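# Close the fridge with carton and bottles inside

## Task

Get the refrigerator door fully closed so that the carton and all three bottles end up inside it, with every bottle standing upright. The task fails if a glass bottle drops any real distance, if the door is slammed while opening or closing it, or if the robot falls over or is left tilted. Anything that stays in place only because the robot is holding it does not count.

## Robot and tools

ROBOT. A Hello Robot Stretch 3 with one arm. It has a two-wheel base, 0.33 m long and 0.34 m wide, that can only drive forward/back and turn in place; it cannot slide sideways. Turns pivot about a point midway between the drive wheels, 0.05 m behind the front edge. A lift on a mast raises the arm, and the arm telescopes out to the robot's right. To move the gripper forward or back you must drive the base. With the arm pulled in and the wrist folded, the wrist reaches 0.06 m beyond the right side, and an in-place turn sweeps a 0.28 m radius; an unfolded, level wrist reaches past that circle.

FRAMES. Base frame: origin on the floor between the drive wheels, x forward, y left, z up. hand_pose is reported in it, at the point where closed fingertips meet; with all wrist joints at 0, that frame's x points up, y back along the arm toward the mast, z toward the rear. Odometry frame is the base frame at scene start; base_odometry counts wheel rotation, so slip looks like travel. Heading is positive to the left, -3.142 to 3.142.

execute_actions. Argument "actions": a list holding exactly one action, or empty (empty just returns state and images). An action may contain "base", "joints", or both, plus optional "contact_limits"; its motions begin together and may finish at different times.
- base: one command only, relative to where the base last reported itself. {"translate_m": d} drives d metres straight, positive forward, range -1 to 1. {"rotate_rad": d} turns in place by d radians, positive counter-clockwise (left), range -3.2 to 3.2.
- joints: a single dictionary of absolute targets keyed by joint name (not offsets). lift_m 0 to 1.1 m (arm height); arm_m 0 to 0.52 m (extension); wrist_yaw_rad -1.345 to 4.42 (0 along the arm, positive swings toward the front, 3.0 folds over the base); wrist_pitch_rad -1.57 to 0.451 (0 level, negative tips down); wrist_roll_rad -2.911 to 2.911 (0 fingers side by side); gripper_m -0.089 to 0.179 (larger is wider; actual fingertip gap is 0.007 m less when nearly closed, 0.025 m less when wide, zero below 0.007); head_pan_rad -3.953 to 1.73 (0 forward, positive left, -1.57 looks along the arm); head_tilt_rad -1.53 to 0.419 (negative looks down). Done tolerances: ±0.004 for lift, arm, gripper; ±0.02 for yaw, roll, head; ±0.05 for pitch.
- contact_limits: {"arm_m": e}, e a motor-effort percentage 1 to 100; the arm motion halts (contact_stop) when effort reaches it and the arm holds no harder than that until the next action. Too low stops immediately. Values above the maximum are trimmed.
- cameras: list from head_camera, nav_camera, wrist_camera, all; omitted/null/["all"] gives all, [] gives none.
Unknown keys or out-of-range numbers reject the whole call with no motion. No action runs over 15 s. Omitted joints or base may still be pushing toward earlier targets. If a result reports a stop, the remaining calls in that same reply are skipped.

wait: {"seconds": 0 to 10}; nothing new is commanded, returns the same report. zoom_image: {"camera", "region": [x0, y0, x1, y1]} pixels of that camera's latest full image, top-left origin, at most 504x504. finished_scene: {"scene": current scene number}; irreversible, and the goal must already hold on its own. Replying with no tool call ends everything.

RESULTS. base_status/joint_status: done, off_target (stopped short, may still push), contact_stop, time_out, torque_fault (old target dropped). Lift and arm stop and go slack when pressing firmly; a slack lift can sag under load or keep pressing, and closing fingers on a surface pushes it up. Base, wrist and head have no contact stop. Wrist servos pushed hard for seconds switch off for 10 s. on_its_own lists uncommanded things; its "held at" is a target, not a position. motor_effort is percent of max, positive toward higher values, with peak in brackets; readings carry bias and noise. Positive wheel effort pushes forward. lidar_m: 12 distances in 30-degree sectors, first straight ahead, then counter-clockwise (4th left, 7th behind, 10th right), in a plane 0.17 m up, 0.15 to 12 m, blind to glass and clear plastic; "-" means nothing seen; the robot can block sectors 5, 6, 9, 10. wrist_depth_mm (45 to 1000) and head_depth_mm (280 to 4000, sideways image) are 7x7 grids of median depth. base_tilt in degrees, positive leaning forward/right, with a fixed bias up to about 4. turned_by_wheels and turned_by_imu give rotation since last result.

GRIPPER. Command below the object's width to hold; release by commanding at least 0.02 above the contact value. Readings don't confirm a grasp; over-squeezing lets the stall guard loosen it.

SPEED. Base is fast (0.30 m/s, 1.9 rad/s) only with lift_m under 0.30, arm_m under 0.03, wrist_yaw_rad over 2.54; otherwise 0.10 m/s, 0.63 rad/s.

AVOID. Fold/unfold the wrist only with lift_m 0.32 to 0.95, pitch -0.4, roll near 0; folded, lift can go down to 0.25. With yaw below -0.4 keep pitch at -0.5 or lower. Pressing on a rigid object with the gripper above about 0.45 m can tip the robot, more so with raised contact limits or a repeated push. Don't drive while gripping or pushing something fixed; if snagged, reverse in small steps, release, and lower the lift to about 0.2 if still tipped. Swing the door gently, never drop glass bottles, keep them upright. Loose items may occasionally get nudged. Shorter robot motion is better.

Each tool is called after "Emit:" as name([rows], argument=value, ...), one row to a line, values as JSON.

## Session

Emit:
execute_actions(actions=[])

Scene clock: 0.00 s.
base_odometry: x=+0.000 y=+0.000 heading=+0.000 (m, m, rad; odometry frame)
turned_by_wheels: +0.000 (rad since the last result)
turned_by_imu: +0.000 (rad since the last result)
base_tilt: forward=+1.7 right=-2.1 (deg)
lidar_m: 1.42 1.66 2.86 3.08 1.62 1.63 2.32 1.94 1.25 1.68 1.59 1.42
head_depth_mm: 1299 1290 1302 1301 1302 1303 1312 / 1329 1330 1329 1335 1332 1337 1343 / 1364 1358 1359 1364 1362 1365 1372 / 1417 1415 1419 1422 1421 1425 1431 / 1451 1449 1454 1457 1461 1462 1465 / 1484 1498 1498 1500 1497 1507 1504 / 1535 1540 1541 1544 1544 1547 1552
base_status: not commanded
joint_positions: lift_m=+0.311 arm_m=-0.002 wrist_yaw_rad=+2.862 wrist_pitch_rad=-0.485 wrist_roll_rad=+0.012 gripper_m=+0.037 head_pan_rad=+0.016 head_tilt_rad=-0.016
joint_status: not commanded
motor_effort: left_wheel=+0 right_wheel=+0 lift_m=+20 arm_m=+0 wrist_yaw_rad=-1 wrist_pitch_rad=+8 wrist_roll_rad=+0 gripper_m=+1 head_pan_rad=+0 head_tilt_rad=+1 (%)
hand_pose: x=+0.0382 y=+0.0641 z=+0.3094 quat_wxyz=(+0.264, +0.707, +0.071, +0.652) (m; base frame)
wrist_depth_mm: - - - - - - - / - - - - - - - / - 871 884 881 870 888 881 / 670 699 688 700 700 694 693 / 580 - 597 585 581 575 579 / 495 - - 498 500 492 495 / 452 - - 431 433 431 430
pictures: head_camera (sideways: a quarter turn clockwise sets it upright), nav_camera (sideways: a quarter turn counterclockwise sets it upright), wrist_camera
Images, in order (width x height): head_camera 896x504, nav_camera 672x504, wrist_camera 644x364.

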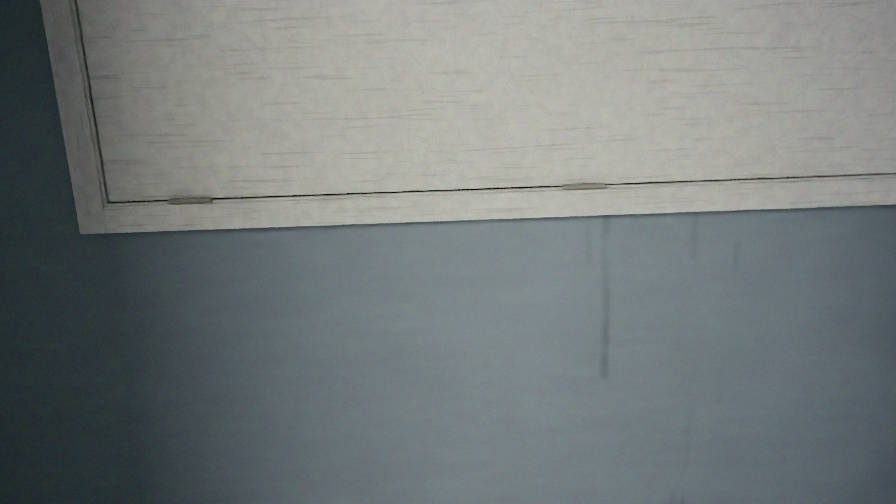

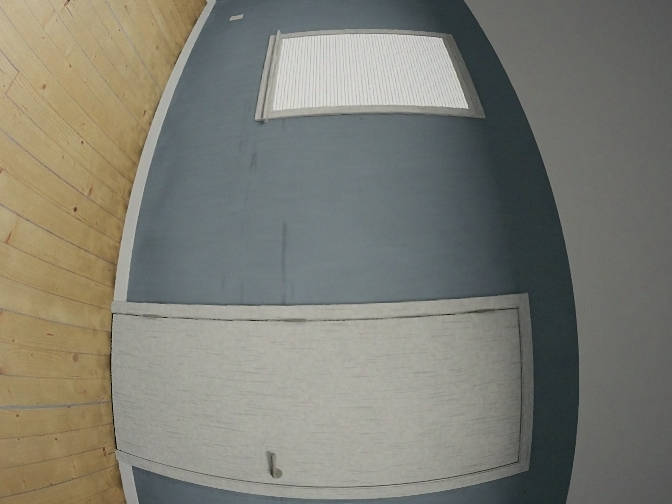

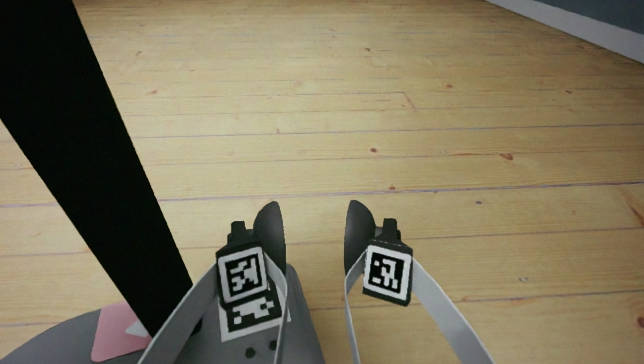

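Emit:
execute_actions([
  {"base":{"rotate_rad":-1.35},"joints":{"lift_m":0.28,"head_pan_rad":-2.2,"head_tilt_rad":-0.5}},
], cameras=[])

Emit:
execute_actions([
  {"base":{"translate_m":-1}},
], cameras=["head_camera","nav_camera"])

Scene clock: 6.17 s.
base_odometry: x=+0.000 y=+0.000 heading=-1.350 (m, m, rad; odometry frame)
turned_by_wheels: -1.350 (rad since the last result)
turned_by_imu: -1.315 (rad since the last result)
base_tilt: forward=+1.8 right=-2.1 (deg)
lidar_m: 1.60 1.48 1.42 1.47 1.97 3.07 3.16 1.63 1.71 2.40 1.75 1.25
head_depth_mm: 1321 1422 1535 1680 1855 1577 1299 / 1373 1489 1603 1757 1892 1585 1300 / 1436 1543 1686 1837 1953 1590 1305 / 1845 2038 2249 2429 2027 1590 1308 / 1961 2120 2315 2487 2046 1591 1308 / 1919 2091 2263 2466 2040 1595 1315 / 1887 2027 2218 2415 2040 1603 1313
base_status: done
joint_positions: lift_m=+0.281 arm_m=-0.002 wrist_yaw_rad=+2.862 wrist_pitch_rad=-0.485 wrist_roll_rad=+0.012 gripper_m=+0.037 head_pan_rad=-2.193 head_tilt_rad=-0.494
joint_status: all done
motor_effort: left_wheel=+1(9) right_wheel=-1(4) lift_m=+12(18) arm_m=+0(0) wrist_yaw_rad=-1(1) wrist_pitch_rad=+8(8) wrist_roll_rad=+0(0) gripper_m=+0(0) head_pan_rad=-2(32) head_tilt_rad=-2(23) (%)
hand_pose: x=+0.0382 y=+0.0641 z=+0.2785 quat_wxyz=(+0.265, +0.707, +0.071, +0.652) (m; base frame)
wrist_depth_mm: - - - - - - - / - - - - - - - / - 817 807 827 813 815 823 / 606 650 655 658 651 652 653 / 538 - 553 541 546 542 542 / 460 - - 456 459 462 459 / - - - 399 398 397 401
pictures: none
No camera images: the call's "cameras" was empty. Leave "cameras" out to get every camera's image.

Scene clock: 11.17 s.
base_odometry: x=-0.219 y=+0.976 heading=-1.350 (m, m, rad; odometry frame)
turned_by_wheels: +0.000 (rad since the last result)
turned_by_imu: +0.003 (rad since the last result)
base_tilt: forward=+1.7 right=-2.0 (deg)
lidar_m: 2.58 1.98 1.91 1.97 2.31 2.21 2.27 1.94 0.89 1.11 2.55 2.12
head_depth_mm: 1676 1819 2017 2227 2010 1580 1304 / 1653 1790 1966 2174 2015 1590 1302 / 1615 1755 1916 2106 2027 1586 1303 / 1588 1716 1870 2061 2026 1582 1306 / 1103 1161 1250 1349 1103 1237 1314 / 734 786 854 973 1106 1275 1317 / 755 827 925 1041 1192 1394 1316
base_status: done
joint_positions: lift_m=+0.280 arm_m=-0.002 wrist_yaw_rad=+2.862 wrist_pitch_rad=-0.485 wrist_roll_rad=+0.012 gripper_m=+0.037 head_pan_rad=-2.193 head_tilt_rad=-0.495
joint_status: not commanded
motor_effort: left_wheel=+1(6) right_wheel=-1(6) lift_m=+12(12) arm_m=+0(0) wrist_yaw_rad=-1(0) wrist_pitch_rad=+8(8) wrist_roll_rad=+0(0) gripper_m=+0(0) head_pan_rad=-3(3) head_tilt_rad=-1(2) (%)
hand_pose: x=+0.0382 y=+0.0640 z=+0.2783 quat_wxyz=(+0.265, +0.707, +0.071, +0.652) (m; base frame)
wrist_depth_mm: - - - - - - - / - - - - - - - / - 804 807 826 821 817 832 / 630 636 632 644 636 648 658 / 535 - 553 536 545 538 543 / 461 - - 456 462 455 462 / - - - 401 398 397 403
pictures: head_camera (sideways: a quarter turn clockwise sets it upright), nav_camera (sideways: a quarter turn counterclockwise sets it upright)
Images, in order (width x height): head_camera 896x504, nav_camera 672x504.

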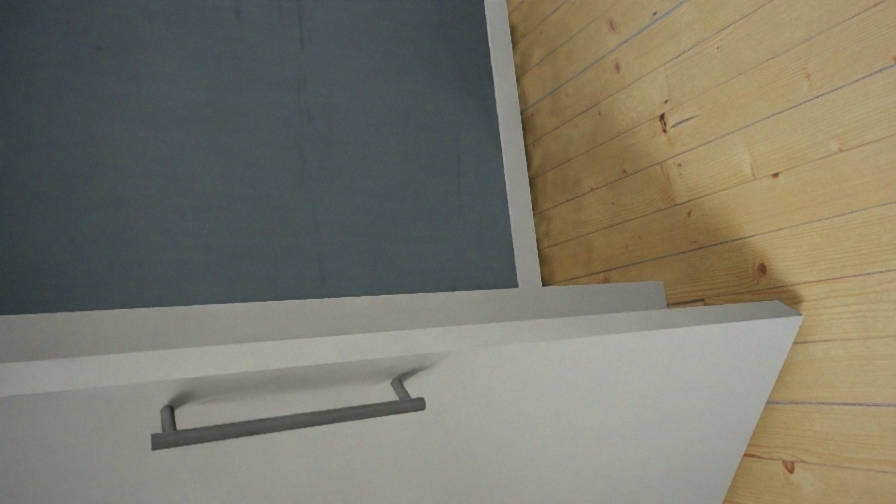

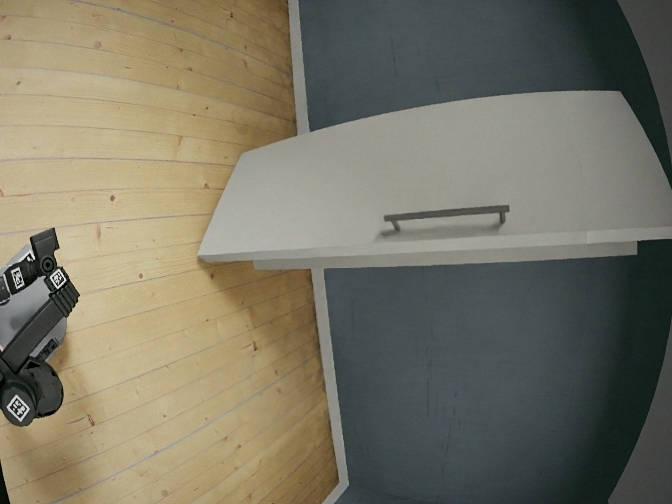

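Emit:
execute_actions([
  {"base":{"rotate_rad":0.45}},
], cameras=[])

Emit:
execute_actions([
  {"base":{"translate_m":-0.6}},
], cameras=[])

Emit:
execute_actions([
  {"base":{"rotate_rad":-0.97},"joints":{"lift_m":0.4,"head_pan_rad":-1,"head_tilt_rad":-0.7}},
], cameras=[])

Emit:
execute_actions([
  {"joints":{"arm_m":0.4,"wrist_yaw_rad":1.57,"wrist_pitch_rad":0,"gripper_m":0}},
])

Scene clock: 18.83 s.
base_odometry: x=-0.219 y=+0.976 heading=-0.900 (m, m, rad; odometry frame)
turned_by_wheels: +0.450 (rad since the last result)
turned_by_imu: +0.439 (rad since the last result)
base_tilt: forward=+1.7 right=-2.0 (deg)
lidar_m: 2.02 1.91 1.93 2.37 2.21 2.24 2.00 0.89 1.02 2.39 2.12 2.58
head_depth_mm: 715 783 897 1331 1800 1578 1301 / 767 813 865 959 1061 1210 1276 / 847 912 990 1086 1194 1336 1309 / 945 1030 1129 1249 1404 1508 1306 / 1068 1196 1911 2152 1954 1601 1313 / 1697 1851 2039 2256 2031 1603 1312 / 1748 1896 2109 2339 2040 1599 1318
base_status: done
joint_positions: lift_m=+0.280 arm_m=-0.002 wrist_yaw_rad=+2.862 wrist_pitch_rad=-0.485 wrist_roll_rad=+0.012 gripper_m=+0.037 head_pan_rad=-2.193 head_tilt_rad=-0.495
joint_status: not commanded
motor_effort: left_wheel=-1(7) right_wheel=+1(4) lift_m=+12(12) arm_m=+0(0) wrist_yaw_rad=+0(0) wrist_pitch_rad=+8(8) wrist_roll_rad=+0(0) gripper_m=+0(0) head_pan_rad=-2(3) head_tilt_rad=-2(3) (%)
hand_pose: x=+0.0382 y=+0.0640 z=+0.2783 quat_wxyz=(+0.265, +0.707, +0.071, +0.652) (m; base frame)
wrist_depth_mm: - - - - - - - / - - - - - - - / - 811 813 811 804 816 819 / 611 640 646 636 646 640 648 / 535 - 547 532 547 540 535 / 465 - - 459 457 456 461 / - - - 400 404 397 399
pictures: none
No camera images: the call's "cameras" was empty. Leave "cameras" out to get every camera's image.

Scene clock: 22.47 s.
base_odometry: x=-0.592 y=+1.446 heading=-0.900 (m, m, rad; odometry frame)
turned_by_wheels: +0.000 (rad since the last result)
turned_by_imu: +0.001 (rad since the last result)
base_tilt: forward=+1.7 right=-2.0 (deg)
lidar_m: 2.56 2.39 2.42 2.00 1.85 1.89 1.47 1.37 0.53 0.53 2.90 2.58
head_depth_mm: 1098 1185 1285 1405 1560 1578 1299 / 1128 1216 1325 1448 1613 1579 1305 / 1039 1165 1302 1438 1608 1537 1305 / 704 766 839 921 1033 1170 1272 / 1064 1193 1274 1446 1266 1291 1287 / 1119 1235 1305 1475 1272 1268 776 / 1117 1198 1191 537 578 649 881
base_status: done
joint_positions: lift_m=+0.280 arm_m=-0.002 wrist_yaw_rad=+2.862 wrist_pitch_rad=-0.485 wrist_roll_rad=+0.012 gripper_m=+0.037 head_pan_rad=-2.193 head_tilt_rad=-0.495
joint_status: not commanded
motor_effort: left_wheel=-1(9) right_wheel=+1(3) lift_m=+12(12) arm_m=+0(0) wrist_yaw_rad=+1(0) wrist_pitch_rad=+8(8) wrist_roll_rad=+0(0) gripper_m=+1(0) head_pan_rad=-3(3) head_tilt_rad=-2(2) (%)
hand_pose: x=+0.0382 y=+0.0640 z=+0.2783 quat_wxyz=(+0.265, +0.707, +0.071, +0.652) (m; base frame)
wrist_depth_mm: - - - - - - - / - - - - - - - / - 825 821 824 828 808 814 / 611 643 652 647 645 648 647 / 532 - 562 533 544 536 537 / 465 - - 455 455 452 457 / - - - 400 401 397 398
pictures: none
No camera images: the call's "cameras" was empty. Leave "cameras" out to get every camera's image.

Scene clock: 24.67 s.
base_odometry: x=-0.592 y=+1.446 heading=-1.870 (m, m, rad; odometry frame)
turned_by_wheels: -0.970 (rad since the last result)
turned_by_imu: -0.949 (rad since the last result)
base_tilt: forward=+1.7 right=-2.1 (deg)
lidar_m: 2.89 2.57 2.49 2.39 2.47 1.94 1.85 1.91 1.43 0.89 0.53 0.70
head_depth_mm: 790 1037 1344 1564 1624 1371 1175 / 689 764 888 1120 1522 1367 1176 / 1122 1183 1379 1197 1276 1359 1181 / 1177 1218 1475 1290 1394 1373 1177 / 1115 1010 565 636 753 934 1155 / 416 468 547 726 1198 1346 1186 / 471 586 792 1982 1655 1379 1186
base_status: done
joint_positions: lift_m=+0.399 arm_m=-0.002 wrist_yaw_rad=+2.862 wrist_pitch_rad=-0.486 wrist_roll_rad=+0.012 gripper_m=+0.037 head_pan_rad=-1.007 head_tilt_rad=-0.692
joint_status: all done
motor_effort: left_wheel=+1(7) right_wheel=-1(4) lift_m=+28(27) arm_m=+0(0) wrist_yaw_rad=+0(0) wrist_pitch_rad=+8(8) wrist_roll_rad=+0(0) gripper_m=+1(0) head_pan_rad=+2(31) head_tilt_rad=-3(16) (%)
hand_pose: x=+0.0382 y=+0.0640 z=+0.3973 quat_wxyz=(+0.265, +0.707, +0.071, +0.652) (m; base frame)
wrist_depth_mm: - - - - - - - / - - - - - - - / - - - - - - - / 798 837 827 835 830 835 857 / 694 - 730 690 705 694 688 / 597 577 578 592 607 593 590 / 516 514 - 520 520 516 527
pictures: none
No camera images: the call's "cameras" was empty. Leave "cameras" out to get every camera's image.

Scene clock: 28.83 s.
base_odometry: x=-0.592 y=+1.446 heading=-1.870 (m, m, rad; odometry frame)
turned_by_wheels: +0.000 (rad since the last result)
turned_by_imu: +0.000 (rad since the last result)
base_tilt: forward=+1.7 right=-2.0 (deg)
lidar_m: 2.90 2.57 2.50 2.39 2.46 1.94 1.85 1.91 1.43 0.89 0.53 0.70
head_depth_mm: 789 1033 1344 1574 1637 1303 1175 / 689 766 889 1118 1524 1321 1173 / 1123 1184 1385 1192 1276 1341 1179 / 1174 1215 1469 1281 1394 1367 1179 / 1119 1006 563 635 755 934 1156 / 417 467 547 723 1199 1345 1183 / 470 584 788 1999 1658 1377 1185
base_status: not commanded
joint_positions: lift_m=+0.399 arm_m=+0.400 wrist_yaw_rad=+1.572 wrist_pitch_rad=-0.022 wrist_roll_rad=+0.012 gripper_m=+0.000 head_pan_rad=-1.007 head_tilt_rad=-0.692
joint_status: all done
motor_effort: left_wheel=+1(1) right_wheel=-1(1) lift_m=+28(28) arm_m=+3(3) wrist_yaw_rad=-2(5) wrist_pitch_rad=+11(12) wrist_roll_rad=+0(0) gripper_m=-3(85) head_pan_rad=+3(2) head_tilt_rad=-4(3) (%)
hand_pose: x=+0.2343 y=-0.5445 z=+0.5084 quat_wxyz=(+0.503, +0.509, -0.497, +0.492) (m; base frame)
wrist_depth_mm: - 230 262 373 634 649 653 / - 241 265 383 665 656 676 / - 253 273 400 681 611 694 / - 268 280 410 709 714 360 / - - 277 - 733 535 448 / - 969 267 443 777 499 367 / 849 775 313 454 711 498 376
pictures: head_camera (sideways: a quarter turn clockwise sets it upright), nav_camera (sideways: a quarter turn counterclockwise sets it upright), wrist_camera
Images, in order (width x height): head_camera 896x504, nav_camera 672x504, wrist_camera 644x364.

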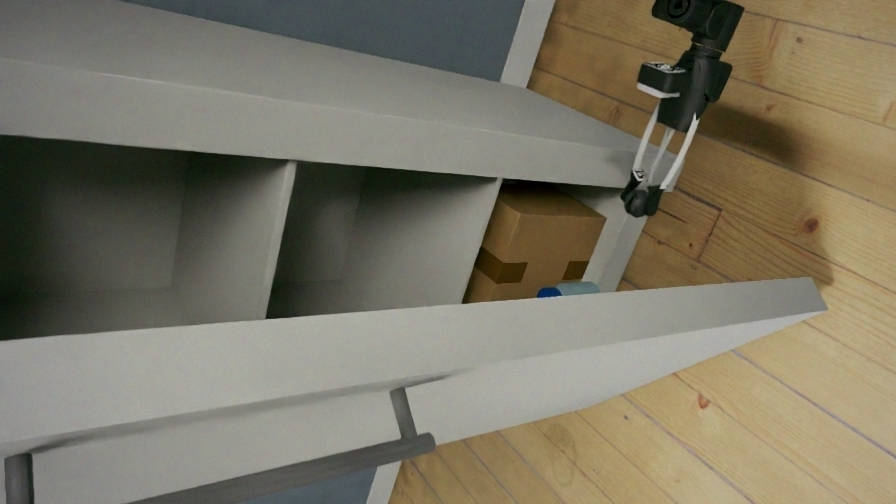

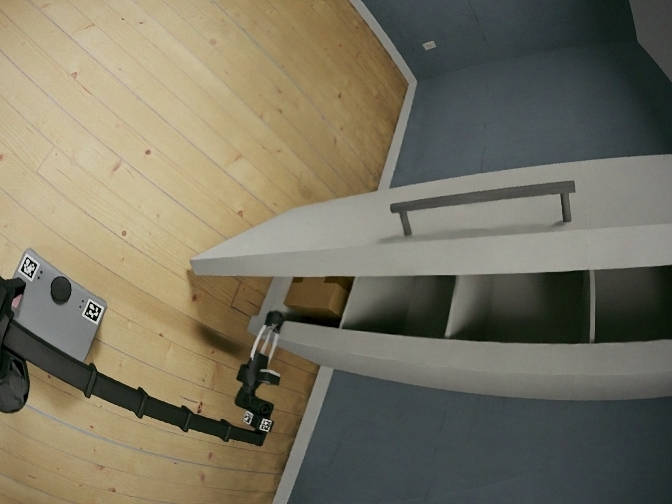

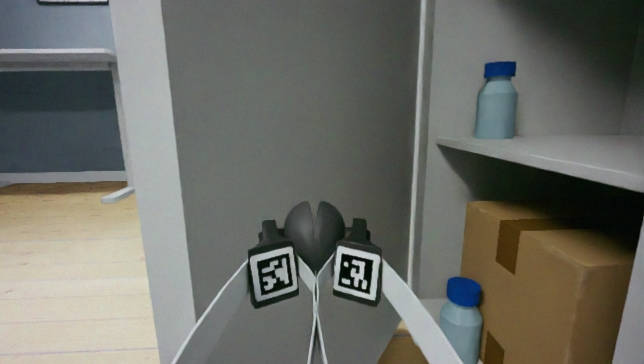

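Emit:
execute_actions([
  {"base":{"translate_m":0.17}},
], cameras=[])

Emit:
execute_actions([
  {"base":{"translate_m":0.12},"joints":{"arm_m":0.25}},
], cameras=["nav_camera"])

Emit:
execute_actions([
  {"base":{"translate_m":0.22},"joints":{"head_pan_rad":-1.5}},
], cameras=["nav_camera"])

Emit:
execute_actions([
  {"joints":{"arm_m":0.17,"wrist_yaw_rad":0,"gripper_m":0.12,"lift_m":0.055}},
])

Scene clock: 36.00 s.
base_odometry: x=-0.642 y=+1.283 heading=-1.870 (m, m, rad; odometry frame)
turned_by_wheels: +0.000 (rad since the last result)
turned_by_imu: -0.001 (rad since the last result)
base_tilt: forward=+1.8 right=-2.0 (deg)
lidar_m: 2.73 2.41 2.50 2.39 2.47 2.11 2.03 1.99 1.42 0.81 0.44 1.89
head_depth_mm: 1017 1087 844 934 1513 1302 1179 / 360 417 945 1195 1247 1305 1176 / 344 384 439 512 615 804 1132 / 383 442 505 565 704 878 1113 / 421 552 656 820 1063 1315 1181 / 630 768 982 1923 1649 1374 1182 / 1520 1735 2039 2060 1662 1377 1180
base_status: done
joint_positions: lift_m=+0.399 arm_m=+0.400 wrist_yaw_rad=+1.572 wrist_pitch_rad=-0.022 wrist_roll_rad=+0.012 gripper_m=+0.000 head_pan_rad=-1.007 head_tilt_rad=-0.692
joint_status: not commanded
motor_effort: left_wheel=+1(5) right_wheel=-1(5) lift_m=+27(27) arm_m=+3(3) wrist_yaw_rad=-3(2) wrist_pitch_rad=+11(11) wrist_roll_rad=+0(0) gripper_m=-3(2) head_pan_rad=+2(2) head_tilt_rad=-4(3) (%)
hand_pose: x=+0.2343 y=-0.5445 z=+0.5084 quat_wxyz=(+0.503, +0.509, -0.497, +0.492) (m; base frame)
wrist_depth_mm: 96 111 145 206 364 481 494 / 98 113 148 213 384 510 505 / 99 115 151 220 407 520 449 / 101 117 154 228 435 536 353 / 102 119 154 - 467 550 452 / 104 121 148 246 577 566 353 / 105 122 174 249 454 595 335
pictures: none
No camera images: the call's "cameras" was empty. Leave "cameras" out to get every camera's image.

Scene clock: 38.37 s.
base_odometry: x=-0.678 y=+1.169 heading=-1.870 (m, m, rad; odometry frame)
turned_by_wheels: +0.000 (rad since the last result)
turned_by_imu: -0.001 (rad since the last result)
base_tilt: forward=+1.7 right=-2.0 (deg)
lidar_m: 2.61 2.30 2.47 2.40 2.46 2.24 2.15 1.99 1.42 0.80 0.51 0.36
head_depth_mm: 1018 1092 943 1230 1096 1266 1131 / 1060 1127 1316 1234 1205 1302 1132 / 979 1063 1256 1192 1268 1346 1157 / 801 898 1007 1166 1399 1404 1179 / 725 769 816 874 937 1013 1107 / 516 536 559 584 614 646 733 / 400 413 426 441 461 530 1138
base_status: done
joint_positions: lift_m=+0.399 arm_m=+0.250 wrist_yaw_rad=+1.567 wrist_pitch_rad=-0.022 wrist_roll_rad=+0.012 gripper_m=+0.000 head_pan_rad=-1.007 head_tilt_rad=-0.692
joint_status: all done
motor_effort: left_wheel=+1(6) right_wheel=-1(18) lift_m=+27(28) arm_m=-3(4) wrist_yaw_rad=+2(9) wrist_pitch_rad=+11(12) wrist_roll_rad=+0(0) gripper_m=-1(3) head_pan_rad=+3(2) head_tilt_rad=-3(3) (%)
hand_pose: x=+0.2343 y=-0.3963 z=+0.5084 quat_wxyz=(+0.504, +0.508, -0.498, +0.490) (m; base frame)
wrist_depth_mm: 207 224 248 276 309 361 400 / 214 229 252 285 325 378 417 / 219 236 262 297 338 387 431 / 226 243 271 302 348 413 441 / 235 249 277 - 366 428 438 / 979 256 279 334 388 448 458 / 781 265 303 339 385 477 474
pictures: nav_camera (sideways: a quarter turn counterclockwise sets it upright)
Images, in order (width x height): nav_camera 672x504.

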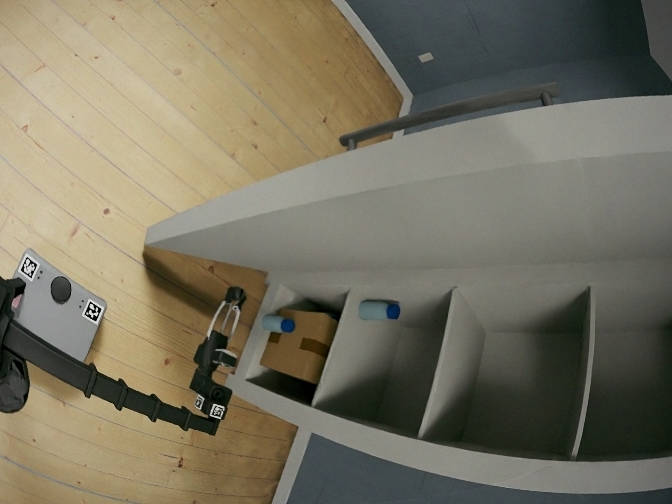

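Scene clock: 41.63 s.
base_odometry: x=-0.742 y=+0.958 heading=-1.870 (m, m, rad; odometry frame)
turned_by_wheels: +0.000 (rad since the last result)
turned_by_imu: -0.001 (rad since the last result)
base_tilt: forward=+1.9 right=-2.0 (deg)
lidar_m: 2.39 2.10 2.49 2.40 2.47 2.47 2.36 1.98 0.84 0.77 0.39 0.31
head_depth_mm: 679 748 856 1641 1637 1371 1178 / 959 966 894 1014 1181 1335 1193 / 1030 1119 1315 1239 1290 1329 1166 / 1029 1117 1314 1245 1216 1337 1152 / 1027 1116 1309 1199 1366 1333 1155 / 997 1029 928 1013 1110 1182 1137 / 692 738 802 801 790 780 773
base_status: done
joint_positions: lift_m=+0.399 arm_m=+0.250 wrist_yaw_rad=+1.567 wrist_pitch_rad=-0.022 wrist_roll_rad=+0.012 gripper_m=+0.000 head_pan_rad=-1.493 head_tilt_rad=-0.692
joint_status: all done
motor_effort: left_wheel=+1(5) right_wheel=-1(4) lift_m=+28(28) arm_m=-3(3) wrist_yaw_rad=+2(2) wrist_pitch_rad=+12(11) wrist_roll_rad=+0(0) gripper_m=-3(1) head_pan_rad=-3(24) head_tilt_rad=-3(3) (%)
hand_pose: x=+0.2343 y=-0.3963 z=+0.5084 quat_wxyz=(+0.504, +0.508, -0.498, +0.490) (m; base frame)
wrist_depth_mm: 175 178 181 185 188 192 197 / 179 183 187 191 194 199 204 / 186 189 193 198 202 207 211 / 191 195 200 204 208 214 220 / 198 202 205 - 218 223 229 / 205 210 214 224 225 232 239 / 213 217 224 228 233 242 250
pictures: nav_camera (sideways: a quarter turn counterclockwise sets it upright)
Images, in order (width x height): nav_camera 672x504.

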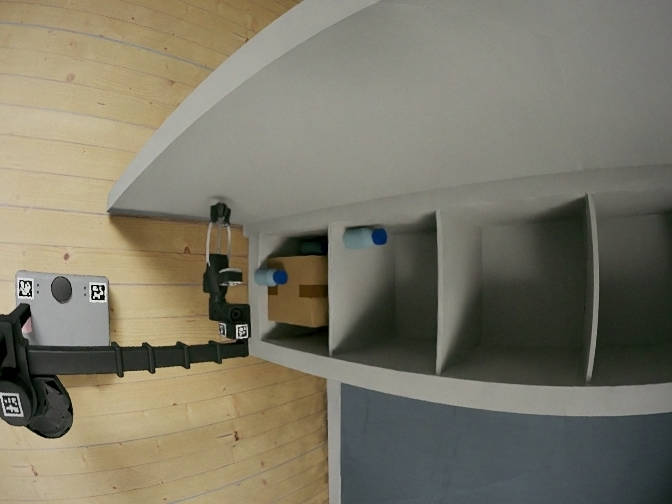

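Scene clock: 45.60 s.
base_odometry: x=-0.742 y=+0.958 heading=-1.870 (m, m, rad; odometry frame)
turned_by_wheels: +0.000 (rad since the last result)
turned_by_imu: +0.000 (rad since the last result)
base_tilt: forward=+1.7 right=-2.0 (deg)
lidar_m: 2.39 2.09 2.49 2.40 2.48 2.47 2.36 1.97 0.83 0.78 0.39 0.31
head_depth_mm: 679 746 854 1649 1641 1368 1179 / 962 966 894 1012 1188 1338 1174 / 1032 1117 1309 1241 1291 1333 1178 / 1030 1114 1311 1239 1213 1329 1179 / 1028 1112 1307 1203 1365 1338 1185 / 1002 1024 924 1010 1110 1175 1135 / 691 737 800 799 791 782 773
base_status: not commanded
joint_positions: lift_m=+0.056 arm_m=+0.170 wrist_yaw_rad=+0.004 wrist_pitch_rad=-0.021 wrist_roll_rad=+0.012 gripper_m=+0.120 head_pan_rad=-1.493 head_tilt_rad=-0.692
joint_status: all done
motor_effort: left_wheel=+1(1) right_wheel=-1(1) lift_m=+12(27) arm_m=-3(3) wrist_yaw_rad=-4(4) wrist_pitch_rad=+11(12) wrist_roll_rad=+0(0) gripper_m=+1(86) head_pan_rad=-3(3) head_tilt_rad=-4(3) (%)
hand_pose: x=-0.0205 y=-0.5709 z=+0.1647 quat_wxyz=(+0.703, +0.009, -0.711, -0.007) (m; base frame)
wrist_depth_mm: 345 472 394 397 479 371 953 / 354 476 401 414 480 381 962 / 363 473 368 429 483 397 991 / 373 435 388 432 440 410 985 / 387 395 398 408 411 517 596 / 398 - 427 425 418 449 415 / 343 329 325 325 328 321 323
pictures: head_camera (sideways: a quarter turn clockwise sets it upright), nav_camera (sideways: a quarter turn counterclockwise sets it upright), wrist_camera
Images, in order (width x height): head_camera 896x504, nav_camera 672x504, wrist_camera 644x364.

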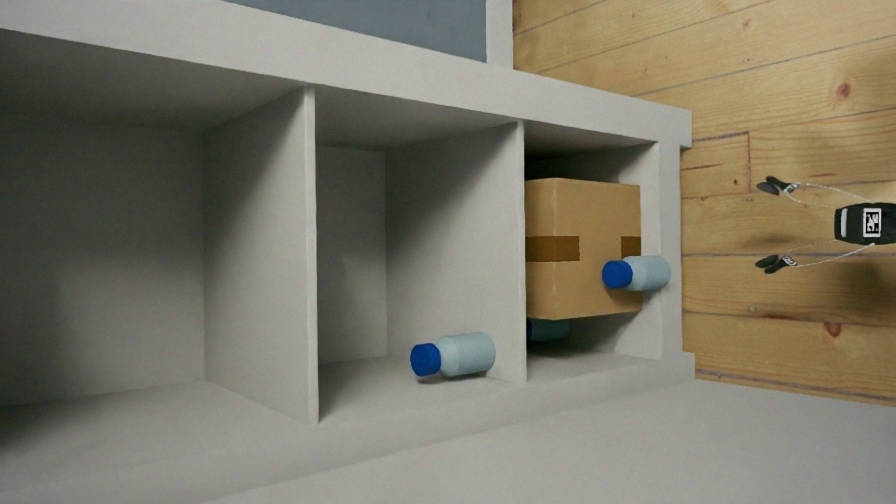

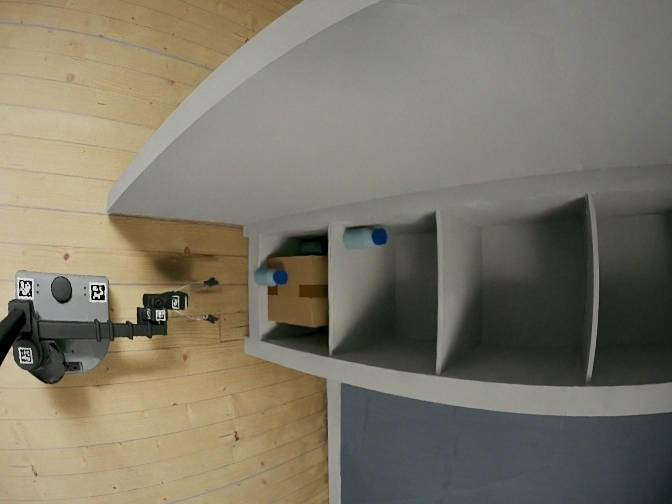

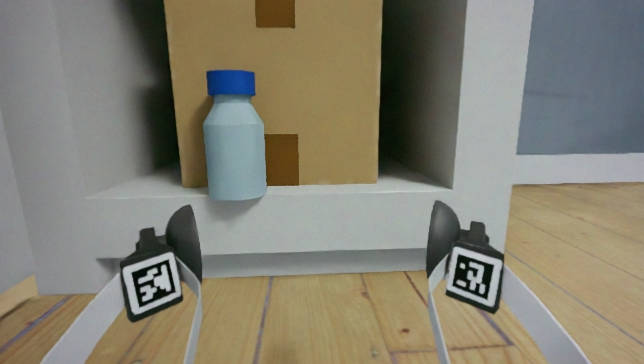

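Emit:
execute_actions([
  {"base":{"translate_m":0.098},"joints":{"arm_m":0.25}},
], cameras=[])

Emit:
execute_actions([
  {"joints":{"arm_m":0.41}},
], cameras=["wrist_camera"])

Emit:
execute_actions([
  {"joints":{"gripper_m":0}},
], cameras=["wrist_camera"])

Scene clock: 51.67 s.
base_odometry: x=-0.771 y=+0.865 heading=-1.870 (m, m, rad; odometry frame)
turned_by_wheels: +0.000 (rad since the last result)
turned_by_imu: -0.001 (rad since the last result)
base_tilt: forward=+1.8 right=-2.0 (deg)
lidar_m: 2.30 2.00 2.49 2.40 2.48 2.57 2.46 1.98 0.86 0.76 0.25 0.23
head_depth_mm: 931 933 889 1014 1215 1369 1175 / 1032 1113 1175 1189 1298 1335 1176 / 1029 1113 1312 1235 1217 1328 1200 / 1027 1110 1312 1234 1222 1330 1179 / 1012 1068 953 1083 1172 1286 1159 / 669 718 782 766 750 737 724 / 525 517 508 501 495 490 484
base_status: done
joint_positions: lift_m=+0.056 arm_m=+0.250 wrist_yaw_rad=+0.003 wrist_pitch_rad=-0.021 wrist_roll_rad=+0.012 gripper_m=+0.120 head_pan_rad=-1.493 head_tilt_rad=-0.692
joint_status: all done
motor_effort: left_wheel=+1(6) right_wheel=-1(3) lift_m=+12(12) arm_m=+3(6) wrist_yaw_rad=-3(3) wrist_pitch_rad=+11(11) wrist_roll_rad=+0(0) gripper_m=+1(1) head_pan_rad=-3(3) head_tilt_rad=-3(3) (%)
hand_pose: x=-0.0207 y=-0.6503 z=+0.1647 quat_wxyz=(+0.703, +0.009, -0.711, -0.007) (m; base frame)
wrist_depth_mm: 268 327 483 319 327 389 303 / 276 326 479 290 334 397 309 / 283 322 475 282 347 397 320 / 293 322 356 290 359 391 330 / 299 310 318 320 326 332 338 / 271 - 327 367 373 372 355 / 299 326 327 324 326 323 320
pictures: none
No camera images: the call's "cameras" was empty. Leave "cameras" out to get every camera's image.

Scene clock: 54.10 s.
base_odometry: x=-0.771 y=+0.865 heading=-1.870 (m, m, rad; odometry frame)
turned_by_wheels: +0.000 (rad since the last result)
turned_by_imu: +0.000 (rad since the last result)
base_tilt: forward=+1.7 right=-2.1 (deg)
lidar_m: 2.29 2.00 2.49 2.40 2.48 2.57 2.45 1.97 0.86 0.76 0.25 0.23
head_depth_mm: 929 937 890 1014 1215 1366 1178 / 1033 1116 1174 1197 1298 1327 1176 / 1028 1114 1306 1240 1220 1339 1157 / 1029 1114 1307 1239 1219 1322 1181 / 1012 1064 953 1078 1176 1280 1157 / 669 717 782 765 751 736 724 / 526 517 509 502 495 489 485
base_status: not commanded
joint_positions: lift_m=+0.056 arm_m=+0.410 wrist_yaw_rad=+0.002 wrist_pitch_rad=-0.021 wrist_roll_rad=+0.012 gripper_m=+0.120 head_pan_rad=-1.493 head_tilt_rad=-0.692
joint_status: all done
motor_effort: left_wheel=+1(1) right_wheel=+0(1) lift_m=+12(12) arm_m=+3(1) wrist_yaw_rad=-2(3) wrist_pitch_rad=+11(11) wrist_roll_rad=+0(0) gripper_m=+0(0) head_pan_rad=-3(3) head_tilt_rad=-3(3) (%)
hand_pose: x=-0.0208 y=-0.8103 z=+0.1647 quat_wxyz=(+0.703, +0.009, -0.711, -0.007) (m; base frame)
wrist_depth_mm: 225 288 168 116 174 177 181 / 225 309 174 124 181 183 187 / 223 306 180 119 186 190 194 / 223 329 185 120 191 197 202 / 221 264 192 124 197 204 212 / 184 - 173 129 163 191 179 / - 157 158 135 165 169 172
pictures: wrist_camera
Images, in order (width x height): wrist_camera 644x364.

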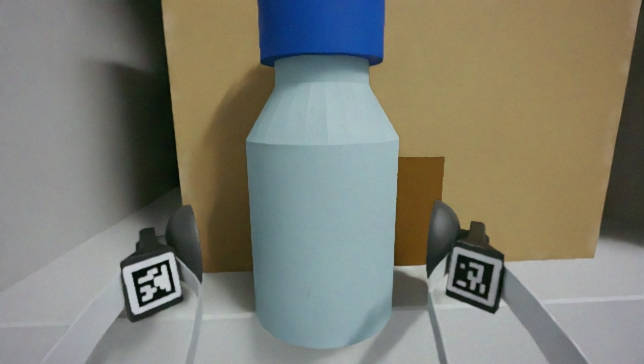

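Scene clock: 55.80 s.
base_odometry: x=-0.771 y=+0.865 heading=-1.870 (m, m, rad; odometry frame)
turned_by_wheels: +0.000 (rad since the last result)
turned_by_imu: +0.000 (rad since the last result)
base_tilt: forward=+1.8 right=-2.0 (deg)
lidar_m: 2.29 2.01 2.49 2.40 2.47 2.57 2.46 1.97 0.86 0.76 0.25 0.23
head_depth_mm: 932 934 894 1012 1216 1362 1177 / 1032 1116 1173 1195 1299 1333 1177 / 1028 1112 1308 1235 1212 1334 1154 / 1027 1113 1307 1243 1214 1327 1180 / 1010 1065 951 1084 1179 1280 1159 / 670 719 783 767 750 736 723 / 526 517 508 501 495 490 484
base_status: not commanded
joint_positions: lift_m=+0.056 arm_m=+0.410 wrist_yaw_rad=-0.004 wrist_pitch_rad=-0.021 wrist_roll_rad=+0.012 gripper_m=+0.001 head_pan_rad=-1.493 head_tilt_rad=-0.692
joint_status: all done
motor_effort: left_wheel=+0(2) right_wheel=+1(1) lift_m=+12(12) arm_m=+3(3) wrist_yaw_rad=+3(2) wrist_pitch_rad=+11(11) wrist_roll_rad=+0(0) gripper_m=-27(100) head_pan_rad=-4(3) head_tilt_rad=-3(3) (%)
hand_pose: x=-0.0224 y=-0.8104 z=+0.1647 quat_wxyz=(+0.703, +0.006, -0.711, -0.009) (m; base frame)
wrist_depth_mm: 228 295 168 112 174 178 182 / 228 311 174 121 180 184 188 / 226 310 178 116 186 190 196 / 226 310 183 116 193 199 204 / 223 262 132 121 198 205 217 / 184 183 135 125 162 180 179 / 153 155 157 131 166 169 173
pictures: wrist_camera
Images, in order (width x height): wrist_camera 644x364.

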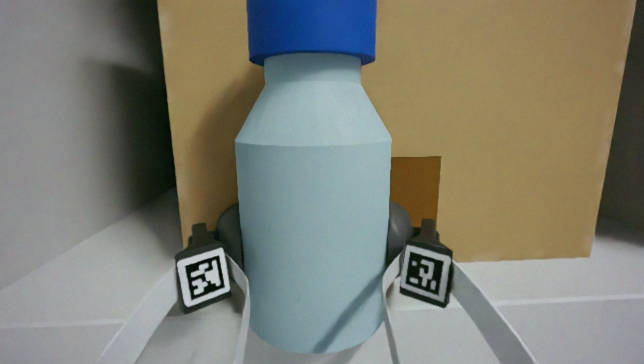

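Emit:
execute_actions([
  {"base":{"translate_m":-0.1},"joints":{"lift_m":0.49,"arm_m":0.3}},
], cameras=[])

Emit:
execute_actions([
  {"joints":{"arm_m":0.515}},
], cameras=[])

Emit:
execute_actions([
  {"joints":{"lift_m":0.448}},
], cameras=[])

Emit:
execute_actions([
  {"joints":{"gripper_m":0.12}},
], cameras=[])

Emit:
execute_actions([
  {"joints":{"arm_m":0}},
], cameras=["wrist_camera"])

Emit:
execute_actions([
  {"joints":{"gripper_m":0,"wrist_pitch_rad":-0.4,"wrist_yaw_rad":3}},
], cameras=[])

Emit:
execute_actions([
  {"base":{"rotate_rad":0.6},"joints":{"lift_m":0.29}},
], cameras=[])

Emit:
execute_actions([
  {"base":{"translate_m":0.64}},
], cameras=[])

Emit:
execute_actions([
  {"base":{"rotate_rad":-0.6},"joints":{"lift_m":0.33,"head_pan_rad":-2}},
], cameras=[])

Emit:
execute_actions([
  {"joints":{"arm_m":0.32,"wrist_yaw_rad":-0.3,"wrist_pitch_rad":-0.2}},
], cameras=["nav_camera"])

Scene clock: 72.87 s.
base_odometry: x=-0.742 y=+0.960 heading=-1.870 (m, m, rad; odometry frame)
turned_by_wheels: +0.000 (rad since the last result)
turned_by_imu: +0.001 (rad since the last result)
base_tilt: forward=+1.7 right=-2.0 (deg)
lidar_m: 2.39 2.09 2.48 2.40 2.47 2.47 2.36 1.98 0.83 0.83 0.39 0.31
head_depth_mm: 677 739 853 1647 1639 1377 1174 / 949 960 896 1018 1192 1358 1185 / 1032 1117 1314 1238 1397 1296 1177 / 1027 1116 1312 1241 1207 1333 1181 / 1031 1111 1314 1194 1371 1338 1179 / 999 1039 932 1022 1116 1180 1139 / 698 744 798 806 796 788 780
base_status: done
joint_positions: lift_m=+0.489 arm_m=+0.300 wrist_yaw_rad=-0.001 wrist_pitch_rad=-0.057 wrist_roll_rad=+0.012 gripper_m=+0.021 head_pan_rad=-1.493 head_tilt_rad=-0.692
joint_status: all done
on_its_own: gripper_m is held at +0.020, not at your +0.000, by its stall guard, which is not easing now
motor_effort: left_wheel=+1(3) right_wheel=+0(5) lift_m=+29(31) arm_m=-3(3) wrist_yaw_rad=+0(3) wrist_pitch_rad=+30(32) wrist_roll_rad=+0(0) gripper_m=-20(20) head_pan_rad=-4(3) head_tilt_rad=-3(4) (%)
hand_pose: x=-0.0216 y=-0.6997 z=+0.5894 quat_wxyz=(+0.703, +0.020, -0.711, -0.021) (m; base frame)
wrist_depth_mm: 354 531 622 113 457 283 243 / 354 526 637 122 515 283 255 / 332 521 676 117 463 286 267 / 331 364 458 117 427 286 279 / 324 346 133 121 332 288 929 / 315 412 136 126 399 301 992 / 345 402 353 131 434 317 873
pictures: none
No camera images: the call's "cameras" was empty. Leave "cameras" out to get every camera's image.

Scene clock: 75.70 s.
base_odometry: x=-0.742 y=+0.960 heading=-1.870 (m, m, rad; odometry frame)
turned_by_wheels: +0.000 (rad since the last result)
turned_by_imu: +0.000 (rad since the last result)
base_tilt: forward=+1.8 right=-2.0 (deg)
lidar_m: 2.40 2.09 2.48 2.40 2.48 2.45 2.36 1.98 0.84 0.83 0.39 0.31
head_depth_mm: 678 740 853 1652 1632 1369 1184 / 953 959 896 1012 1190 1349 - / 1031 1117 1311 1243 1323 1332 1178 / 1029 1117 1310 1158 1251 1327 1177 / 1028 1113 1309 1201 1370 1336 1182 / 998 1039 933 1017 1115 1183 1133 / 698 745 800 805 796 786 780
base_status: not commanded
joint_positions: lift_m=+0.489 arm_m=+0.515 wrist_yaw_rad=-0.001 wrist_pitch_rad=-0.057 wrist_roll_rad=+0.012 gripper_m=+0.021 head_pan_rad=-1.493 head_tilt_rad=-0.692
joint_status: all done
on_its_own: gripper_m is held at +0.020, not at your +0.000, by its stall guard, which is not easing now
motor_effort: left_wheel=+2(1) right_wheel=+0(0) lift_m=+30(29) arm_m=+3(2) wrist_yaw_rad=+1(1) wrist_pitch_rad=+30(30) wrist_roll_rad=+0(0) gripper_m=-20(20) head_pan_rad=-2(3) head_tilt_rad=-3(2) (%)
hand_pose: x=-0.0216 y=-0.9141 z=+0.5894 quat_wxyz=(+0.703, +0.020, -0.711, -0.021) (m; base frame)
wrist_depth_mm: 360 418 425 113 438 272 189 / 358 438 443 122 453 276 189 / 359 453 453 117 455 279 190 / 356 467 446 117 416 279 192 / 322 347 133 121 329 279 193 / 251 248 136 126 222 246 193 / 193 195 186 131 188 192 183
pictures: none
No camera images: the call's "cameras" was empty. Leave "cameras" out to get every camera's image.

Scene clock: 76.90 s.
base_odometry: x=-0.742 y=+0.960 heading=-1.870 (m, m, rad; odometry frame)
turned_by_wheels: +0.000 (rad since the last result)
turned_by_imu: +0.000 (rad since the last result)
base_tilt: forward=+1.7 right=-2.1 (deg)
lidar_m: 2.40 2.09 2.49 2.40 2.48 2.46 2.36 1.98 0.83 0.83 0.39 0.31
head_depth_mm: 678 741 855 1638 1642 1365 1178 / 952 959 896 1017 1184 1338 1188 / 1032 1117 1316 1233 1330 1335 1177 / 1030 1118 1310 1214 1254 1333 1179 / 1029 1112 1315 1196 1367 1329 1174 / 998 1040 932 1022 1116 1183 1135 / 698 742 798 806 797 787 780
base_status: not commanded
joint_positions: lift_m=+0.448 arm_m=+0.515 wrist_yaw_rad=-0.001 wrist_pitch_rad=-0.044 wrist_roll_rad=+0.012 gripper_m=+0.021 head_pan_rad=-1.493 head_tilt_rad=-0.692
joint_status: all done
on_its_own: gripper_m is held at +0.020, not at your +0.000, by its stall guard, which is not easing now
motor_effort: left_wheel=+1(1) right_wheel=-1(0) lift_m=+13(29) arm_m=+3(3) wrist_yaw_rad=+0(0) wrist_pitch_rad=+23(31) wrist_roll_rad=+0(0) gripper_m=-19(21) head_pan_rad=-3(3) head_tilt_rad=-2(3) (%)
hand_pose: x=-0.0216 y=-0.9146 z=+0.5519 quat_wxyz=(+0.703, +0.015, -0.711, -0.016) (m; base frame)
wrist_depth_mm: 360 426 425 112 438 273 188 / 359 440 446 121 452 276 189 / 359 459 451 116 455 278 191 / 342 434 340 117 371 280 191 / 259 257 132 121 244 248 192 / 184 182 136 126 163 181 176 / 142 141 136 130 141 140 140
pictures: none
No camera images: the call's "cameras" was empty. Leave "cameras" out to get every camera's image.

Scene clock: 78.40 s.
base_odometry: x=-0.742 y=+0.960 heading=-1.870 (m, m, rad; odometry frame)
turned_by_wheels: +0.000 (rad since the last result)
turned_by_imu: +0.000 (rad since the last result)
base_tilt: forward=+1.8 right=-2.1 (deg)
lidar_m: 2.39 2.09 2.48 2.40 2.48 2.46 2.36 1.98 0.83 0.83 0.39 0.31
head_depth_mm: 679 740 851 1649 1644 1369 1176 / 951 960 898 1016 1182 1335 1185 / 1029 1113 1311 1236 1331 1331 1178 / 1030 1117 1312 1199 1250 1328 1177 / 1029 1110 1307 1198 1370 1330 1185 / 1000 1036 932 1021 1116 1179 1139 / 697 743 801 805 794 787 781
base_status: not commanded
joint_positions: lift_m=+0.448 arm_m=+0.515 wrist_yaw_rad=-0.001 wrist_pitch_rad=-0.023 wrist_roll_rad=+0.012 gripper_m=+0.120 head_pan_rad=-1.493 head_tilt_rad=-0.692
joint_status: all done
motor_effort: left_wheel=+1(1) right_wheel=+0(0) lift_m=+13(13) arm_m=+3(3) wrist_yaw_rad=+0(0) wrist_pitch_rad=+12(23) wrist_roll_rad=+0(0) gripper_m=+0(84) head_pan_rad=-3(4) head_tilt_rad=-4(3) (%)
hand_pose: x=-0.0216 y=-0.9153 z=+0.5573 quat_wxyz=(+0.703, +0.008, -0.711, -0.009) (m; base frame)
wrist_depth_mm: 358 427 424 115 446 274 189 / 360 441 443 124 459 275 189 / 356 454 465 122 457 277 190 / 358 456 377 119 377 279 191 / 281 306 195 123 266 250 192 / 196 - 184 128 181 203 180 / - 150 143 133 148 148 147
pictures: none
No camera images: the call's "cameras" was empty. Leave "cameras" out to get every camera's image.

Scene clock: 83.37 s.
base_odometry: x=-0.742 y=+0.960 heading=-1.870 (m, m, rad; odometry frame)
turned_by_wheels: +0.000 (rad since the last result)
turned_by_imu: +0.000 (rad since the last result)
base_tilt: forward=+1.7 right=-2.0 (deg)
lidar_m: 2.40 2.09 2.49 2.40 2.48 2.46 2.36 1.98 0.84 0.83 0.39 0.31
head_depth_mm: 679 743 854 1654 1633 1372 1174 / 952 957 895 1015 1186 1339 1177 / 1032 1114 1318 1231 1328 1330 1179 / 1033 1111 1309 1195 1217 1336 1181 / 1029 1111 1312 1201 1365 1333 1187 / 1004 1040 934 1020 1119 1183 1141 / 698 745 801 807 796 786 779
base_status: not commanded
joint_positions: lift_m=+0.448 arm_m=+0.000 wrist_yaw_rad=-0.001 wrist_pitch_rad=-0.021 wrist_roll_rad=+0.012 gripper_m=+0.120 head_pan_rad=-1.493 head_tilt_rad=-0.692
joint_status: all done
motor_effort: left_wheel=+2(1) right_wheel=+0(0) lift_m=+13(13) arm_m=-3(3) wrist_yaw_rad=+1(0) wrist_pitch_rad=+11(12) wrist_roll_rad=+0(0) gripper_m=+1(0) head_pan_rad=-3(3) head_tilt_rad=-3(3) (%)
hand_pose: x=-0.0216 y=-0.4010 z=+0.5576 quat_wxyz=(+0.703, +0.008, -0.711, -0.008) (m; base frame)
wrist_depth_mm: 399 518 896 923 532 - - / 394 520 938 963 556 - - / 389 532 967 980 575 - - / 390 551 739 816 616 - - / 394 557 662 652 633 - - / 391 - 674 674 643 - - / 374 615 695 669 660 907 898
pictures: wrist_camera
Images, in order (width x height): wrist_camera 644x364.

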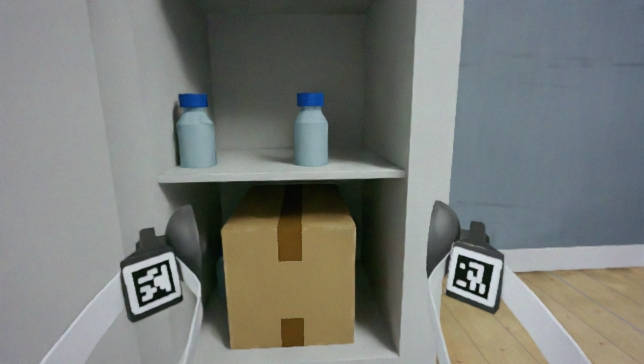

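Scene clock: 85.90 s.
base_odometry: x=-0.742 y=+0.960 heading=-1.870 (m, m, rad; odometry frame)
turned_by_wheels: +0.000 (rad since the last result)
turned_by_imu: +0.000 (rad since the last result)
base_tilt: forward=+1.6 right=-2.1 (deg)
lidar_m: 2.40 2.09 2.49 2.39 2.48 2.46 2.36 1.98 0.84 0.83 0.39 0.31
head_depth_mm: 677 739 853 1643 1632 1369 1176 / 948 958 896 1014 1184 1339 1182 / 1031 1119 1315 1239 1327 1330 1180 / 1032 1115 1307 1199 1215 1332 1177 / 1026 1113 1310 1194 1368 1334 1180 / 1000 1036 933 1019 1114 1181 1132 / 696 744 801 806 797 787 778
base_status: not commanded
joint_positions: lift_m=+0.448 arm_m=+0.000 wrist_yaw_rad=+2.996 wrist_pitch_rad=-0.414 wrist_roll_rad=+0.012 gripper_m=+0.000 head_pan_rad=-1.493 head_tilt_rad=-0.692
joint_status: all done
motor_effort: left_wheel=+2(1) right_wheel=-1(2) lift_m=+13(13) arm_m=-3(3) wrist_yaw_rad=+3(3) wrist_pitch_rad=+7(9) wrist_roll_rad=+0(0) gripper_m=-3(84) head_pan_rad=-3(3) head_tilt_rad=-3(2) (%)
hand_pose: x=+0.0113 y=+0.0772 z=+0.4619 quat_wxyz=(+0.196, +0.704, +0.094, +0.676) (m; base frame)
wrist_depth_mm: - - - - - - - / - - - - - - - / - - - - - - - / - - - - - - - / 836 814 864 - 819 832 817 / 695 688 - 660 687 698 692 / 604 600 602 592 603 612 601
pictures: none
No camera images: the call's "cameras" was empty. Leave "cameras" out to get every camera's image.

Scene clock: 88.17 s.
base_odometry: x=-0.742 y=+0.960 heading=-1.270 (m, m, rad; odometry frame)
turned_by_wheels: +0.600 (rad since the last result)
turned_by_imu: +0.587 (rad since the last result)
base_tilt: forward=+1.8 right=-2.1 (deg)
lidar_m: 2.09 2.42 2.40 2.52 2.43 2.36 1.84 0.83 0.84 0.36 0.31 2.40
head_depth_mm: 656 744 860 1087 1139 1258 1172 / 541 637 775 952 1197 1316 1182 / 447 510 594 712 886 1174 1179 / 380 424 481 556 657 802 1031 / 331 363 404 455 522 610 734 / 296 318 349 386 432 502 626 / - 289 307 335 382 551 1183
base_status: done
joint_positions: lift_m=+0.291 arm_m=+0.000 wrist_yaw_rad=+2.997 wrist_pitch_rad=-0.416 wrist_roll_rad=+0.012 gripper_m=+0.000 head_pan_rad=-1.493 head_tilt_rad=-0.692
joint_status: all done
motor_effort: left_wheel=-1(5) right_wheel=+2(6) lift_m=+11(11) arm_m=-3(3) wrist_yaw_rad=+2(2) wrist_pitch_rad=+8(8) wrist_roll_rad=+0(0) gripper_m=-2(3) head_pan_rad=-3(3) head_tilt_rad=-3(3) (%)
hand_pose: x=+0.0112 y=+0.0771 z=+0.3037 quat_wxyz=(+0.197, +0.704, +0.095, +0.676) (m; base frame)
wrist_depth_mm: - - - - - - - / - - - - - - - / 982 - 971 955 979 960 996 / 742 710 730 738 731 731 747 / 585 603 594 - 600 602 595 / 497 500 - - 502 504 508 / 444 - - - 435 434 434
pictures: none
No camera images: the call's "cameras" was empty. Leave "cameras" out to get every camera's image.

Scene clock: 92.00 s.
base_odometry: x=-0.552 y=+0.349 heading=-1.270 (m, m, rad; odometry frame)
turned_by_wheels: +0.000 (rad since the last result)
turned_by_imu: -0.002 (rad since the last result)
base_tilt: forward=+1.8 right=-2.1 (deg)
lidar_m: 1.95 2.09 2.02 2.16 2.96 2.90 2.31 0.55 0.94 1.79 1.90 1.47
head_depth_mm: 1459 1593 1778 1923 1640 1367 1175 / 1544 1697 1892 2006 1636 1364 1175 / 1634 1816 2040 2057 1638 1368 1180 / 1736 1944 2189 2045 1648 1371 1182 / 1849 2102 2388 2047 1652 1373 1178 / 1991 2250 2487 2066 1656 1375 1176 / 1990 2130 2324 2064 1648 1377 1183
base_status: done
joint_positions: lift_m=+0.290 arm_m=+0.000 wrist_yaw_rad=+2.997 wrist_pitch_rad=-0.416 wrist_roll_rad=+0.012 gripper_m=+0.000 head_pan_rad=-1.493 head_tilt_rad=-0.692
joint_status: not commanded
motor_effort: left_wheel=-1(7) right_wheel=+1(7) lift_m=+12(12) arm_m=-3(3) wrist_yaw_rad=+2(2) wrist_pitch_rad=+8(8) wrist_roll_rad=+0(0) gripper_m=-2(3) head_pan_rad=-3(3) head_tilt_rad=-2(4) (%)
hand_pose: x=+0.0111 y=+0.0771 z=+0.3036 quat_wxyz=(+0.196, +0.704, +0.095, +0.676) (m; base frame)
wrist_depth_mm: - - - - - - - / - - - - - - - / 993 - 963 962 964 957 - / 736 747 749 750 748 730 751 / 598 589 595 - 602 605 594 / 501 507 - - 509 505 505 / 443 - - - 434 436 427
pictures: none
No camera images: the call's "cameras" was empty. Leave "cameras" out to get every camera's image.

Scene clock: 93.60 s.
base_odometry: x=-0.552 y=+0.349 heading=-1.870 (m, m, rad; odometry frame)
turned_by_wheels: -0.600 (rad since the last result)
turned_by_imu: -0.587 (rad since the last result)
base_tilt: forward=+1.7 right=-2.2 (deg)
lidar_m: 1.86 1.47 2.13 2.02 2.11 2.85 2.89 2.49 0.55 0.71 1.76 1.94
head_depth_mm: 1964 2264 2511 2051 1638 1369 1176 / 1846 2111 2385 2046 1639 1364 1179 / 1188 1331 1558 1902 1637 1369 1172 / 1220 1306 1515 1660 1556 1309 1160 / 445 501 575 687 861 1194 1179 / 493 559 683 1011 1518 1377 1186 / 676 873 1442 1874 1651 1379 1187
base_status: done
joint_positions: lift_m=+0.329 arm_m=+0.000 wrist_yaw_rad=+2.997 wrist_pitch_rad=-0.416 wrist_roll_rad=+0.012 gripper_m=+0.000 head_pan_rad=-1.993 head_tilt_rad=-0.692
joint_status: all done
motor_effort: left_wheel=+1(8) right_wheel=-1(5) lift_m=+28(32) arm_m=-3(3) wrist_yaw_rad=+1(1) wrist_pitch_rad=+8(8) wrist_roll_rad=+0(0) gripper_m=-3(2) head_pan_rad=-3(26) head_tilt_rad=-3(3) (%)
hand_pose: x=+0.0111 y=+0.0770 z=+0.3426 quat_wxyz=(+0.196, +0.704, +0.095, +0.676) (m; base frame)
wrist_depth_mm: - - - - - - - / - - - - - - - / - - - - - - - / 802 807 810 797 800 803 805 / 641 656 662 - 656 651 649 / 549 543 - - 556 552 549 / 469 498 - 472 468 477 475
pictures: none
No camera images: the call's "cameras" was empty. Leave "cameras" out to get every camera's image.

Scene clock: 97.17 s.
base_odometry: x=-0.552 y=+0.349 heading=-1.870 (m, m, rad; odometry frame)
turned_by_wheels: +0.000 (rad since the last result)
turned_by_imu: +0.000 (rad since the last result)
base_tilt: forward=+1.7 right=-1.9 (deg)
lidar_m: 1.86 1.47 2.13 2.03 2.12 2.85 2.90 2.48 0.55 0.72 1.76 1.95
head_depth_mm: 1971 2262 2522 2044 1647 1367 1180 / 1853 2105 2376 2042 1641 1367 1178 / 1182 1342 1554 1911 1640 1376 1177 / 1209 1301 1505 1652 1559 1312 1172 / 445 500 573 687 861 1100 1155 / 491 559 685 1014 1513 1444 1160 / 678 873 1446 1873 1653 1377 1183
base_status: not commanded
joint_positions: lift_m=+0.329 arm_m=+0.320 wrist_yaw_rad=-0.297 wrist_pitch_rad=-0.221 wrist_roll_rad=+0.012 gripper_m=+0.000 head_pan_rad=-1.993 head_tilt_rad=-0.692
joint_status: all done
motor_effort: left_wheel=+1(2) right_wheel=-1(1) lift_m=+27(27) arm_m=+3(3) wrist_yaw_rad=-4(4) wrist_pitch_rad=+10(12) wrist_roll_rad=+0(0) gripper_m=-2(2) head_pan_rad=-3(3) head_tilt_rad=-3(2) (%)
hand_pose: x=-0.0931 y=-0.6987 z=+0.3886 quat_wxyz=(+0.680, -0.028, -0.710, -0.181) (m; base frame)
wrist_depth_mm: 857 949 986 334 201 144 112 / 903 - - 355 210 147 114 / 954 - - 377 217 152 116 / 993 - - 401 225 156 119 / 890 889 877 - 235 159 122 / 690 704 693 491 226 165 124 / 561 571 570 504 278 171 127
pictures: nav_camera (sideways: a quarter turn counterclockwise sets it upright)
Images, in order (width x height): nav_camera 672x504.

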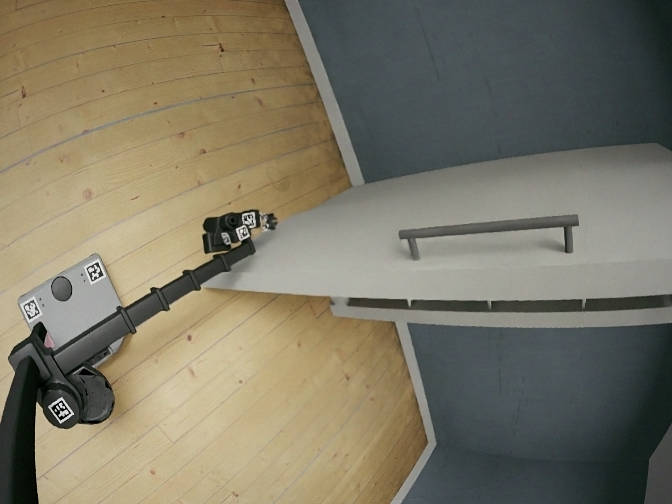

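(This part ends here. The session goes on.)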